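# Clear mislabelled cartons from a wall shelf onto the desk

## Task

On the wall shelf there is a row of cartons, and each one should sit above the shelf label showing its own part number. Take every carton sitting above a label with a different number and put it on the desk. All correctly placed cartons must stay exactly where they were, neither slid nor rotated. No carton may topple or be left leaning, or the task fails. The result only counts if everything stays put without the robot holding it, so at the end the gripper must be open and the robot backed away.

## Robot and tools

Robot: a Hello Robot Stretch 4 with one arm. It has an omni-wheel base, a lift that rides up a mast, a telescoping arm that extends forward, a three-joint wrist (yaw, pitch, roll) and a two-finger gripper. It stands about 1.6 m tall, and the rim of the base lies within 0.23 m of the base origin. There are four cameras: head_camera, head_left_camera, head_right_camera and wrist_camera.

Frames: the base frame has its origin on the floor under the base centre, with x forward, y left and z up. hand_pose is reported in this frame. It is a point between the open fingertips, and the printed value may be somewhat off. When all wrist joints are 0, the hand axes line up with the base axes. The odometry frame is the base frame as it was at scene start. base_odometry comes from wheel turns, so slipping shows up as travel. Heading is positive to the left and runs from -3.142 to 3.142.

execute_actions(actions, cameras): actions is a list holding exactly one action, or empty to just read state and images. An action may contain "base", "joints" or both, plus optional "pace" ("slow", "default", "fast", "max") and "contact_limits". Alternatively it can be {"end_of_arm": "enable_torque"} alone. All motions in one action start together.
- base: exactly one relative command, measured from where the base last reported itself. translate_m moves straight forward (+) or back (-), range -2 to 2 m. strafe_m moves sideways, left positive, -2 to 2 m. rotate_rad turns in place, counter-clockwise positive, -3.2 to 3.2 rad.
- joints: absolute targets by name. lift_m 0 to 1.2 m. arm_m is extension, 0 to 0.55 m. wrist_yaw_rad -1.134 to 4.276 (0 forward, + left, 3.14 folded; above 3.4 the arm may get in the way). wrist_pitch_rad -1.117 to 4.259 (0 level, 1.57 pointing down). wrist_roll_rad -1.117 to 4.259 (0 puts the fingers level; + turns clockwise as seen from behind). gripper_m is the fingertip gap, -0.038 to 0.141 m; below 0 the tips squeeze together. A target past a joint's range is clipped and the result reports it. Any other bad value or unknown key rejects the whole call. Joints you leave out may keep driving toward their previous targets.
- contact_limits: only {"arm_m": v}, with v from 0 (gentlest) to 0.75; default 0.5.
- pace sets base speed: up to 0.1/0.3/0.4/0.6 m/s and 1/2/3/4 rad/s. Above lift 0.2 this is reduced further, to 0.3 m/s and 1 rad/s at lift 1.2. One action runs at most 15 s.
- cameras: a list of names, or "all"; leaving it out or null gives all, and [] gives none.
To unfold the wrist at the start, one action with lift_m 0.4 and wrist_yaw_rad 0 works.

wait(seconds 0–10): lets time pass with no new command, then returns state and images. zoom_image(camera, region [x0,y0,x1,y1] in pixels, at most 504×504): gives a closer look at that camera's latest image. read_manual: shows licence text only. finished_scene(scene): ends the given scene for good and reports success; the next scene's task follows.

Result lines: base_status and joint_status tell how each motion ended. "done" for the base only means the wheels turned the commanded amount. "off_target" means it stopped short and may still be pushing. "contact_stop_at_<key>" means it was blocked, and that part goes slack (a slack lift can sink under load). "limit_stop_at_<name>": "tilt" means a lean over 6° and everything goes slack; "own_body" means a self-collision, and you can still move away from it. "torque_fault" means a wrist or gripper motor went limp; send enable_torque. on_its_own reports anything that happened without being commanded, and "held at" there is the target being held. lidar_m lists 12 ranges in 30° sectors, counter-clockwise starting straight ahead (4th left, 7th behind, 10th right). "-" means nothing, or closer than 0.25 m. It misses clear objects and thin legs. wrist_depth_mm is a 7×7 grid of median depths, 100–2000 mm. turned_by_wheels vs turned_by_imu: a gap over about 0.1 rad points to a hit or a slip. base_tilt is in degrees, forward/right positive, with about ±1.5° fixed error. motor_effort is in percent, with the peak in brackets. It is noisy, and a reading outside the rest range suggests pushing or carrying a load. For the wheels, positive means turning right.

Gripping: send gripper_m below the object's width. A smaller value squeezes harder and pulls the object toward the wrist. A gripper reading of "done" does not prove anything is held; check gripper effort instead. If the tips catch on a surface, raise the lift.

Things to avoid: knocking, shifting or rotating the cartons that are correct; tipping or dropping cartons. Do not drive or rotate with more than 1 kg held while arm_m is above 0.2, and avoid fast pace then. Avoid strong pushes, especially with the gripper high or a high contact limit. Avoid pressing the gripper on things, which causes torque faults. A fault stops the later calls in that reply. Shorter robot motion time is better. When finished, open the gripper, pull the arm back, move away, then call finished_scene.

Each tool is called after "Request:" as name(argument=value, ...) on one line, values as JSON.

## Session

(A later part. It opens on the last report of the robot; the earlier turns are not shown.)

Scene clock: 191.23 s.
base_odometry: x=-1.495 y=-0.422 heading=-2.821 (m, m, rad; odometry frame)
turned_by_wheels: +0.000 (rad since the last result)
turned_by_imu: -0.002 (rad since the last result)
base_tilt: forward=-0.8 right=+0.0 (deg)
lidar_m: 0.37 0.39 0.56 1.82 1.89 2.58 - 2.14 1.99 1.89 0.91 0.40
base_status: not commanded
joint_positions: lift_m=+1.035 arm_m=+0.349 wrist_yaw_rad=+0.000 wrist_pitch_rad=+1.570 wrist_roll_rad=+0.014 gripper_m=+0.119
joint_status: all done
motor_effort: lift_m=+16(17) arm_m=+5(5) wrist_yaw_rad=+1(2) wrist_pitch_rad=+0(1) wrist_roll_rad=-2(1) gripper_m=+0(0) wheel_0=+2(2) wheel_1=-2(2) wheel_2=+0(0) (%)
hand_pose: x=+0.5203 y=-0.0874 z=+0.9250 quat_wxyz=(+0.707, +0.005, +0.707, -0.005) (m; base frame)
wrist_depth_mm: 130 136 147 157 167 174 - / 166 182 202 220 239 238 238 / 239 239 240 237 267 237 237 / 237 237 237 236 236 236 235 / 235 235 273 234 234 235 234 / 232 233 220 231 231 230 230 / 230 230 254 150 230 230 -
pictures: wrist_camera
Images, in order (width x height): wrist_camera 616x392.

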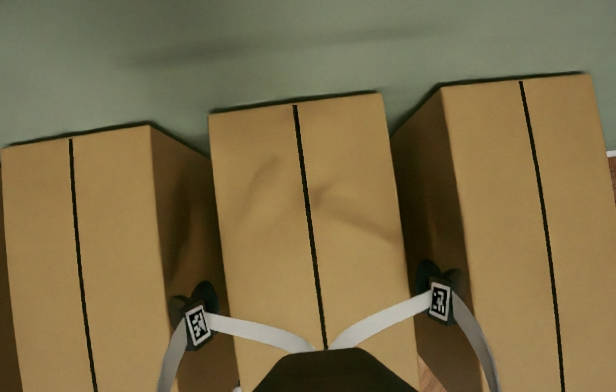

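Both fingertips sit within the gaps. Continue descending.

Request:
execute_actions(actions=[{"joints": {"lift_m": 1.0}, "pace": "slow"}], cameras=["wrist_camera"])

Scene clock: 195.37 s.
base_odometry: x=-1.495 y=-0.422 heading=-2.821 (m, m, rad; odometry frame)
turned_by_wheels: +0.000 (rad since the last result)
turned_by_imu: -0.002 (rad since the last result)
base_tilt: forward=-0.6 right=-0.1 (deg)
lidar_m: 0.37 0.40 0.55 1.83 1.86 2.60 - 2.17 1.99 1.88 0.93 0.40
base_status: not commanded
joint_positions: lift_m=+1.000 arm_m=+0.349 wrist_yaw_rad=+0.000 wrist_pitch_rad=+1.570 wrist_roll_rad=+0.014 gripper_m=+0.119
joint_status: all done
motor_effort: lift_m=+15(18) arm_m=+5(5) wrist_yaw_rad=+1(0) wrist_pitch_rad=+1(1) wrist_roll_rad=-1(1) gripper_m=-2(0) wheel_0=+2(2) wheel_1=-2(2) wheel_2=+0(0) (%)
hand_pose: x=+0.5203 y=-0.0874 z=+0.8900 quat_wxyz=(+0.707, +0.005, +0.707, -0.005) (m; base frame)
wrist_depth_mm: 130 136 147 157 166 174 - / 167 182 201 205 207 205 204 / 204 213 204 203 204 204 203 / 202 204 202 202 202 202 200 / 200 201 201 200 200 206 199 / 199 199 198 198 198 197 196 / 196 196 196 150 196 204 -
pictures: wrist_camera
Images, in order (width x height): wrist_camera 616x392.

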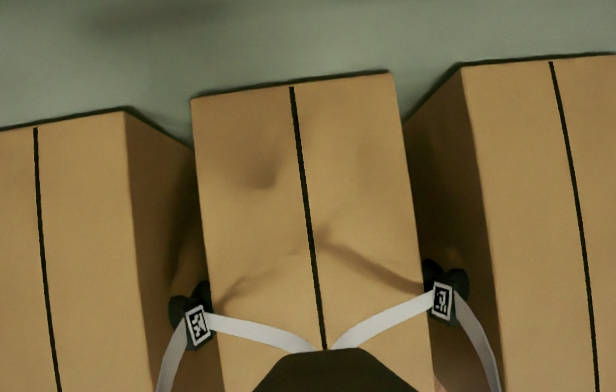

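Request:
execute_actions(actions=[{"joints": {"gripper_m": 0.05}}], cameras=["wrist_camera"])

Request:
execute_actions(actions=[{"joints": {"lift_m": 1.2}}], cameras=["wrist_camera"])

Scene clock: 200.83 s.
base_odometry: x=-1.495 y=-0.422 heading=-2.821 (m, m, rad; odometry frame)
turned_by_wheels: +0.000 (rad since the last result)
turned_by_imu: -0.002 (rad since the last result)
base_tilt: forward=-0.6 right=+0.0 (deg)
lidar_m: 0.37 0.40 0.55 1.83 1.89 2.58 - 2.17 1.99 1.88 0.93 0.38
base_status: not commanded
joint_positions: lift_m=+1.000 arm_m=+0.349 wrist_yaw_rad=+0.000 wrist_pitch_rad=+1.570 wrist_roll_rad=+0.014 gripper_m=+0.050
joint_status: all done
motor_effort: lift_m=+16(16) arm_m=+5(5) wrist_yaw_rad=+0(1) wrist_pitch_rad=+1(1) wrist_roll_rad=+0(1) gripper_m=-25(24) wheel_0=+2(2) wheel_1=-2(2) wheel_2=+0(0) (%)
hand_pose: x=+0.5203 y=-0.0874 z=+0.8900 quat_wxyz=(+0.707, +0.005, +0.707, -0.005) (m; base frame)
wrist_depth_mm: 130 136 147 158 167 174 - / 167 183 183 183 184 204 204 / 203 212 181 181 182 202 202 / 201 204 180 180 179 201 200 / 199 200 179 178 178 206 198 / 198 198 177 177 177 177 196 / 197 196 176 176 175 223 -
pictures: wrist_camera
Images, in order (width x height): wrist_camera 616x392.

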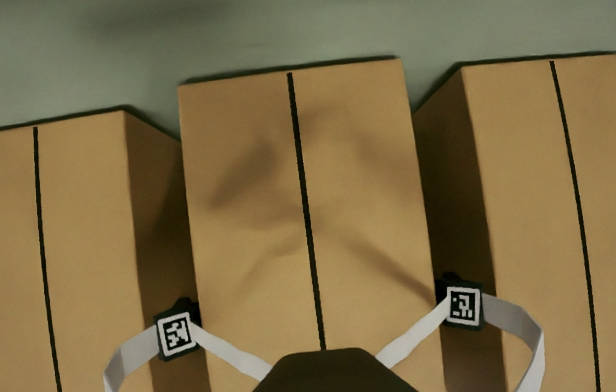

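Scene clock: 202.77 s.
base_odometry: x=-1.495 y=-0.422 heading=-2.821 (m, m, rad; odometry frame)
turned_by_wheels: +0.000 (rad since the last result)
turned_by_imu: -0.001 (rad since the last result)
base_tilt: forward=-0.7 right=+0.0 (deg)
lidar_m: 0.36 0.39 0.55 1.83 1.89 2.59 - 2.18 1.98 1.91 0.93 0.40
base_status: not commanded
joint_positions: lift_m=+1.200 arm_m=+0.349 wrist_yaw_rad=+0.000 wrist_pitch_rad=+1.570 wrist_roll_rad=+0.014 gripper_m=+0.050
joint_status: all done
motor_effort: lift_m=+23(27) arm_m=+5(5) wrist_yaw_rad=+0(1) wrist_pitch_rad=+1(1) wrist_roll_rad=-1(0) gripper_m=-24(25) wheel_0=+2(2) wheel_1=-2(2) wheel_2=+0(0) (%)
hand_pose: x=+0.5203 y=-0.0874 z=+1.0894 quat_wxyz=(+0.707, +0.005, +0.707, -0.005) (m; base frame)
wrist_depth_mm: 131 136 147 157 167 175 - / 167 182 183 182 184 258 274 / 255 287 182 182 182 402 634 / 397 399 180 180 180 397 1308 / 397 397 179 178 178 394 1281 / 392 397 177 177 176 178 1255 / 392 389 176 176 175 1229 1255
pictures: wrist_camera
Images, in order (width x height): wrist_camera 616x392.

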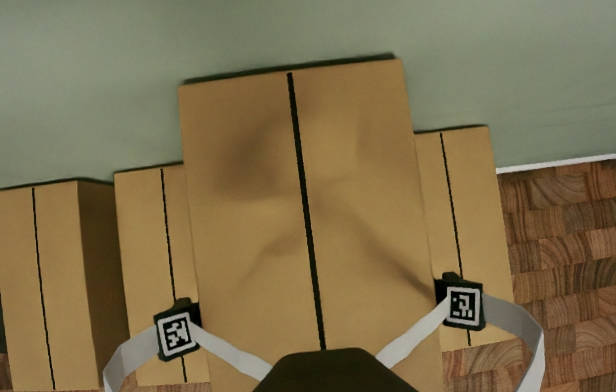

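Request:
execute_actions(actions=[{"joints": {"arm_m": 0.08}, "base": {"translate_m": -0.3}}], cameras=[])

Request:
execute_actions(actions=[{"joints": {"lift_m": 0.65}, "base": {"rotate_rad": -3.12}}], cameras=["head_camera"])

Request:
execute_actions(actions=[{"base": {"translate_m": 2.0}, "pace": "fast"}], cameras=["head_camera"])

Scene clock: 210.30 s.
base_odometry: x=-1.210 y=-0.327 heading=-2.821 (m, m, rad; odometry frame)
turned_by_wheels: +0.000 (rad since the last result)
turned_by_imu: -0.002 (rad since the last result)
base_tilt: forward=-0.8 right=-0.1 (deg)
lidar_m: 0.26 0.69 1.33 1.78 1.88 2.58 3.92 2.23 1.86 1.91 1.37 0.30
base_status: done
joint_positions: lift_m=+1.200 arm_m=+0.081 wrist_yaw_rad=+0.000 wrist_pitch_rad=+1.570 wrist_roll_rad=+0.014 gripper_m=+0.050
joint_status: all done
motor_effort: lift_m=+23(23) arm_m=-5(6) wrist_yaw_rad=+1(0) wrist_pitch_rad=-1(1) wrist_roll_rad=+0(2) gripper_m=-26(22) wheel_0=+0(10) wheel_1=+0(6) wheel_2=+1(6) (%)
hand_pose: x=+0.2518 y=-0.0874 z=+1.0894 quat_wxyz=(+0.707, +0.005, +0.707, -0.005) (m; base frame)
wrist_depth_mm: 627 1060 1160 1229 1255 1308 1336 / 1308 1308 185 183 184 1336 1281 / 1308 1308 181 182 181 1336 1308 / 1281 1308 180 180 180 1336 1281 / 1308 1281 179 179 179 1255 1281 / 1281 1255 178 177 176 177 1255 / 1281 1255 175 175 175 1255 1281
pictures: none
No camera images: the call's "cameras" was empty. Leave "cameras" out to get every camera's image.

Scene clock: 214.70 s.
base_odometry: x=-1.210 y=-0.327 heading=+0.342 (m, m, rad; odometry frame)
turned_by_wheels: -3.120 (rad since the last result)
turned_by_imu: -3.098 (rad since the last result)
base_tilt: forward=-0.7 right=+0.0 (deg)
lidar_m: 0.30 2.16 1.82 1.88 1.35 0.72 0.68 0.71 0.99 1.81 1.90 0.33
base_status: done
joint_positions: lift_m=+0.650 arm_m=+0.081 wrist_yaw_rad=+0.000 wrist_pitch_rad=+1.570 wrist_roll_rad=+0.014 gripper_m=+0.050
joint_status: all done
motor_effort: lift_m=+16(21) arm_m=-5(5) wrist_yaw_rad=+0(1) wrist_pitch_rad=-1(1) wrist_roll_rad=-2(0) gripper_m=-24(22) wheel_0=+2(9) wheel_1=+1(4) wheel_2=+1(4) (%)
hand_pose: x=+0.2519 y=-0.0874 z=+0.5400 quat_wxyz=(+0.707, +0.005, +0.707, -0.005) (m; base frame)
wrist_depth_mm: 788 788 778 778 778 778 778 / 768 778 184 184 184 768 768 / 778 778 182 182 182 768 768 / 768 768 180 179 180 759 768 / 768 750 179 179 179 759 750 / 750 759 177 177 176 177 750 / 741 535 176 175 176 741 741
pictures: head_camera
Images, in order (width x height): head_camera 420x560.

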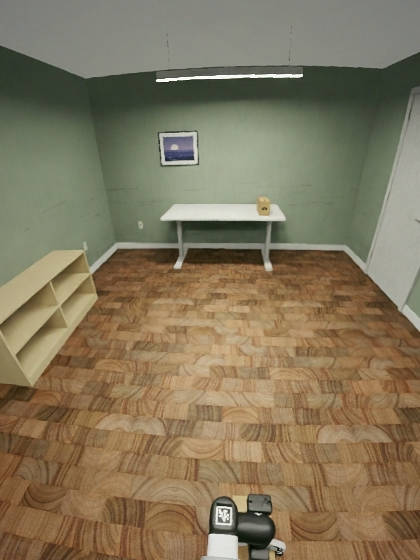

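Scene clock: 221.10 s.
base_odometry: x=+0.674 y=+0.344 heading=+0.342 (m, m, rad; odometry frame)
turned_by_wheels: +0.000 (rad since the last result)
turned_by_imu: -0.005 (rad since the last result)
base_tilt: forward=-0.7 right=+0.1 (deg)
lidar_m: 0.31 1.05 1.99 1.50 1.57 2.69 2.97 2.62 1.91 1.79 1.87 0.35
base_status: done
joint_positions: lift_m=+0.650 arm_m=+0.081 wrist_yaw_rad=+0.000 wrist_pitch_rad=+1.570 wrist_roll_rad=+0.014 gripper_m=+0.050
joint_status: not commanded
motor_effort: lift_m=+16(16) arm_m=-5(5) wrist_yaw_rad=+0(1) wrist_pitch_rad=+0(0) wrist_roll_rad=+0(1) gripper_m=-24(22) wheel_0=-1(5) wheel_1=-1(6) wheel_2=-1(11) (%)
hand_pose: x=+0.2519 y=-0.0874 z=+0.5400 quat_wxyz=(+0.707, +0.005, +0.707, -0.005) (m; base frame)
wrist_depth_mm: 788 788 778 788 778 778 768 / 788 768 184 183 184 778 778 / 768 759 182 181 182 759 759 / 768 759 180 179 180 759 768 / 759 759 179 179 179 759 750 / 750 759 177 177 177 178 750 / 741 539 175 175 175 750 741
pictures: head_camera
Images, in order (width x height): head_camera 420x560.

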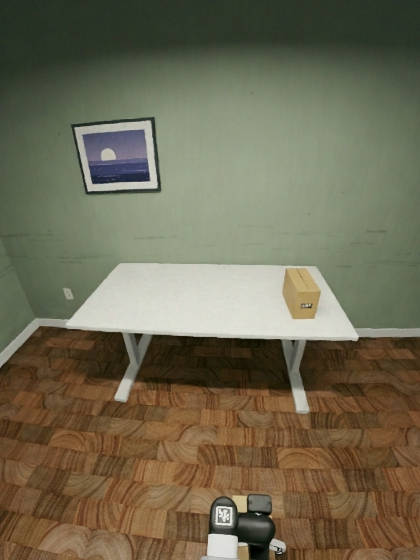

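Request:
execute_actions(actions=[{"base": {"translate_m": 0.5}, "joints": {"lift_m": 1.04}, "pace": "fast"}], cameras=[])

Request:
execute_actions(actions=[{"base": {"translate_m": 0.12}, "joints": {"arm_m": 0.46, "lift_m": 1.02}}], cameras=["wrist_camera", "head_right_camera"])

Scene clock: 228.00 s.
base_odometry: x=+1.145 y=+0.512 heading=+0.342 (m, m, rad; odometry frame)
turned_by_wheels: +0.000 (rad since the last result)
turned_by_imu: -0.003 (rad since the last result)
base_tilt: forward=-0.7 right=-0.1 (deg)
lidar_m: 0.28 0.52 0.72 1.54 1.58 2.70 3.53 2.62 1.91 1.78 0.72 0.34
base_status: done
joint_positions: lift_m=+1.040 arm_m=+0.081 wrist_yaw_rad=+0.000 wrist_pitch_rad=+1.570 wrist_roll_rad=+0.014 gripper_m=+0.050
joint_status: all done
motor_effort: lift_m=+23(25) arm_m=-4(5) wrist_yaw_rad=+1(2) wrist_pitch_rad=+0(1) wrist_roll_rad=-1(1) gripper_m=-23(24) wheel_0=+0(6) wheel_1=-2(6) wheel_2=+0(11) (%)
hand_pose: x=+0.2519 y=-0.0874 z=+0.9294 quat_wxyz=(+0.707, +0.005, +0.707, -0.005) (m; base frame)
wrist_depth_mm: 452 449 445 442 449 449 455 / 449 459 183 184 183 1160 1182 / 1138 1160 182 182 181 1138 1160 / 1138 1138 180 180 180 1138 1160 / 1160 1138 179 178 178 1118 1098 / 1138 1118 178 177 177 177 1118 / 1098 1098 176 175 175 1118 1138
pictures: none
No camera images: the call's "cameras" was empty. Leave "cameras" out to get every camera's image.

Scene clock: 230.23 s.
base_odometry: x=+1.258 y=+0.552 heading=+0.342 (m, m, rad; odometry frame)
turned_by_wheels: +0.000 (rad since the last result)
turned_by_imu: -0.001 (rad since the last result)
base_tilt: forward=-0.7 right=-0.1 (deg)
lidar_m: 0.36 0.40 0.55 1.56 1.56 2.14 3.68 2.62 1.92 1.78 0.57 0.39
base_status: done
joint_positions: lift_m=+1.020 arm_m=+0.459 wrist_yaw_rad=+0.000 wrist_pitch_rad=+1.570 wrist_roll_rad=+0.014 gripper_m=+0.050
joint_status: all done
motor_effort: lift_m=+16(26) arm_m=+5(5) wrist_yaw_rad=+0(1) wrist_pitch_rad=+1(1) wrist_roll_rad=-1(1) gripper_m=-23(22) wheel_0=-1(4) wheel_1=+1(5) wheel_2=+1(7) (%)
hand_pose: x=+0.6303 y=-0.0874 z=+0.9100 quat_wxyz=(+0.707, +0.005, +0.707, -0.005) (m; base frame)
wrist_depth_mm: 427 430 427 427 427 424 427 / 424 421 183 184 183 421 418 / 421 421 182 181 182 418 310 / 418 415 180 180 180 413 325 / 418 415 179 179 178 410 338 / 410 413 177 177 177 178 345 / 410 404 175 175 175 402 -
pictures: head_right_camera, wrist_camera
Images, in order (width x height): head_right_camera 420x672, wrist_camera 616x392.

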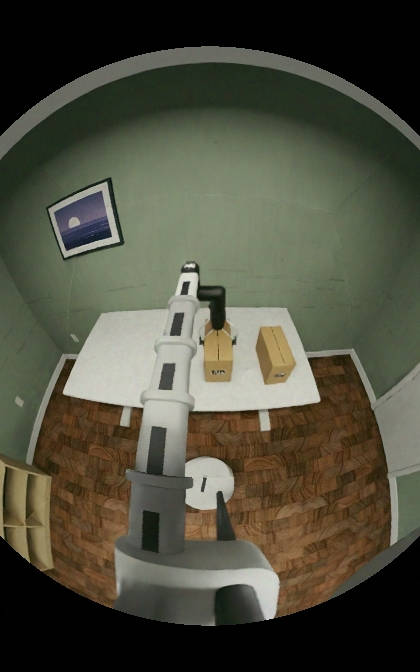

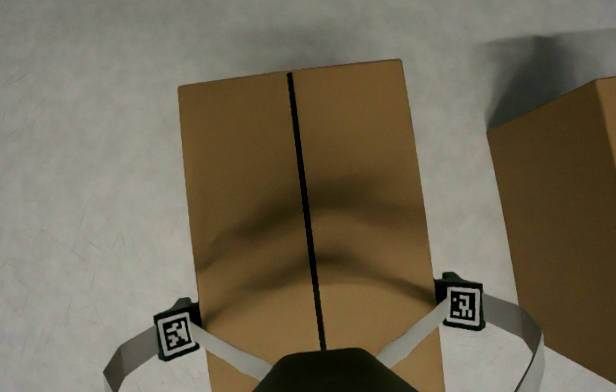

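Request:
execute_actions(actions=[{"joints": {"lift_m": 0.98}}], cameras=[])

Request:
execute_actions(actions=[{"joints": {"gripper_m": 0.135}, "pace": "slow"}], cameras=["wrist_camera"])

Request:
execute_actions(actions=[{"joints": {"lift_m": 1.07}, "pace": "fast"}], cameras=[])

Request:
execute_actions(actions=[{"joints": {"arm_m": 0.0}, "base": {"translate_m": -0.3}, "pace": "fast"}], cameras=["head_right_camera"])

Scene clock: 237.23 s.
base_odometry: x=+1.258 y=+0.552 heading=+0.342 (m, m, rad; odometry frame)
turned_by_wheels: +0.000 (rad since the last result)
turned_by_imu: -0.002 (rad since the last result)
base_tilt: forward=-0.7 right=-0.1 (deg)
lidar_m: 0.37 0.39 0.55 1.56 1.58 2.13 3.67 2.62 1.92 1.78 0.56 0.40
base_status: not commanded
joint_positions: lift_m=+0.980 arm_m=+0.459 wrist_yaw_rad=+0.000 wrist_pitch_rad=+1.570 wrist_roll_rad=+0.014 gripper_m=+0.050
joint_status: all done
motor_effort: lift_m=+16(17) arm_m=+5(5) wrist_yaw_rad=-1(2) wrist_pitch_rad=+1(1) wrist_roll_rad=-1(2) gripper_m=-24(25) wheel_0=-1(1) wheel_1=+1(1) wheel_2=+0(1) (%)
hand_pose: x=+0.6303 y=-0.0874 z=+0.8700 quat_wxyz=(+0.707, +0.005, +0.707, -0.005) (m; base frame)
wrist_depth_mm: 387 387 387 387 384 387 384 / 382 387 184 183 185 382 382 / 382 382 182 181 182 379 310 / 377 377 180 180 180 377 325 / 373 377 179 178 178 375 338 / 373 370 177 177 176 178 347 / 368 364 176 176 175 366 -
pictures: none
No camera images: the call's "cameras" was empty. Leave "cameras" out to get every camera's image.

Scene clock: 241.07 s.
base_odometry: x=+1.258 y=+0.552 heading=+0.342 (m, m, rad; odometry frame)
turned_by_wheels: +0.000 (rad since the last result)
turned_by_imu: -0.002 (rad since the last result)
base_tilt: forward=-0.7 right=+0.0 (deg)
lidar_m: 0.38 0.40 0.54 1.57 1.57 2.12 3.66 2.63 1.92 1.79 0.56 0.40
base_status: not commanded
joint_positions: lift_m=+0.980 arm_m=+0.459 wrist_yaw_rad=+0.000 wrist_pitch_rad=+1.570 wrist_roll_rad=+0.014 gripper_m=+0.135
joint_status: all done
motor_effort: lift_m=+16(17) arm_m=+5(5) wrist_yaw_rad=-1(1) wrist_pitch_rad=-1(1) wrist_roll_rad=-1(1) gripper_m=-1(25) wheel_0=-1(1) wheel_1=+1(1) wheel_2=+0(0) (%)
hand_pose: x=+0.6302 y=-0.0874 z=+0.8700 quat_wxyz=(+0.707, +0.005, +0.707, -0.005) (m; base frame)
wrist_depth_mm: 389 384 387 387 387 389 384 / 384 384 384 201 384 382 379 / 382 379 200 200 200 382 309 / 379 379 198 198 198 377 325 / 373 370 196 196 196 370 338 / 370 373 196 194 193 368 349 / 368 366 193 147 193 364 366
pictures: wrist_camera
Images, in order (width x height): wrist_camera 616x392.

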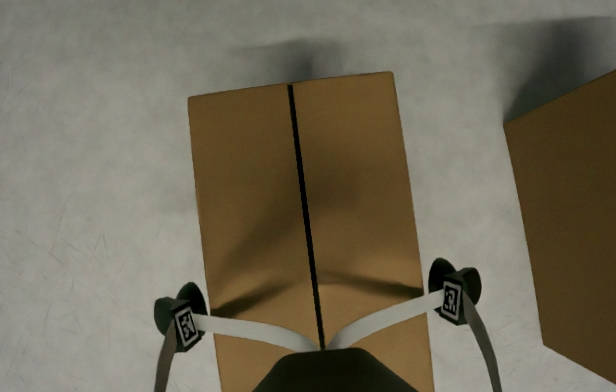

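Scene clock: 242.20 s.
base_odometry: x=+1.258 y=+0.552 heading=+0.342 (m, m, rad; odometry frame)
turned_by_wheels: +0.000 (rad since the last result)
turned_by_imu: +0.000 (rad since the last result)
base_tilt: forward=-0.7 right=+0.0 (deg)
lidar_m: 0.37 0.41 0.54 1.56 1.59 2.11 3.67 2.62 1.91 1.78 0.57 0.41
base_status: not commanded
joint_positions: lift_m=+1.070 arm_m=+0.459 wrist_yaw_rad=+0.000 wrist_pitch_rad=+1.570 wrist_roll_rad=+0.014 gripper_m=+0.135
joint_status: all done
motor_effort: lift_m=+22(22) arm_m=+5(5) wrist_yaw_rad=-2(1) wrist_pitch_rad=-1(1) wrist_roll_rad=+0(0) gripper_m=+2(1) wheel_0=-1(1) wheel_1=+1(1) wheel_2=+0(0) (%)
hand_pose: x=+0.6302 y=-0.0874 z=+0.9595 quat_wxyz=(+0.707, +0.005, +0.707, -0.005) (m; base frame)
wrist_depth_mm: 477 480 477 480 477 473 473 / 477 477 477 469 469 473 469 / 473 469 473 289 473 462 312 / 469 469 466 286 462 452 325 / 466 459 459 283 459 445 336 / 459 459 281 283 282 404 351 / 452 455 452 147 449 452 449
pictures: none
No camera images: the call's "cameras" was empty. Leave "cameras" out to get every camera's image.

Scene clock: 244.53 s.
base_odometry: x=+0.975 y=+0.452 heading=+0.342 (m, m, rad; odometry frame)
turned_by_wheels: +0.000 (rad since the last result)
turned_by_imu: -0.001 (rad since the last result)
base_tilt: forward=-0.7 right=-0.1 (deg)
lidar_m: 0.67 0.71 0.99 1.50 1.56 2.69 3.33 2.63 1.92 1.78 1.88 0.71
base_status: done
joint_positions: lift_m=+1.070 arm_m=+0.001 wrist_yaw_rad=+0.000 wrist_pitch_rad=+1.570 wrist_roll_rad=+0.014 gripper_m=+0.135
joint_status: all done
motor_effort: lift_m=+22(22) arm_m=-5(6) wrist_yaw_rad=+0(0) wrist_pitch_rad=-1(1) wrist_roll_rad=+0(0) gripper_m=+0(0) wheel_0=+0(4) wheel_1=-1(6) wheel_2=-1(11) (%)
hand_pose: x=+0.1718 y=-0.0874 z=+0.9595 quat_wxyz=(+0.707, +0.005, +0.707, -0.005) (m; base frame)
wrist_depth_mm: 1205 1182 1205 1205 1205 1182 1205 / 1229 1182 1182 1205 1182 1205 1182 / 1205 1182 1182 1205 1160 1182 1182 / 1182 1160 1182 1182 1160 1182 1182 / 1160 1138 1182 931 1182 1160 1138 / 1138 1118 931 946 1138 1118 1160 / 1160 1138 1118 147 1160 1138 1118
pictures: head_right_camera
Images, in order (width x height): head_right_camera 420x672.

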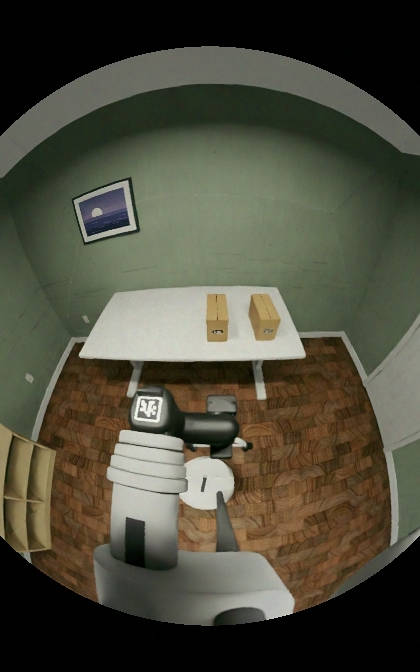

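Request:
finished_scene(scene=2)

The scene is finished: the task was done.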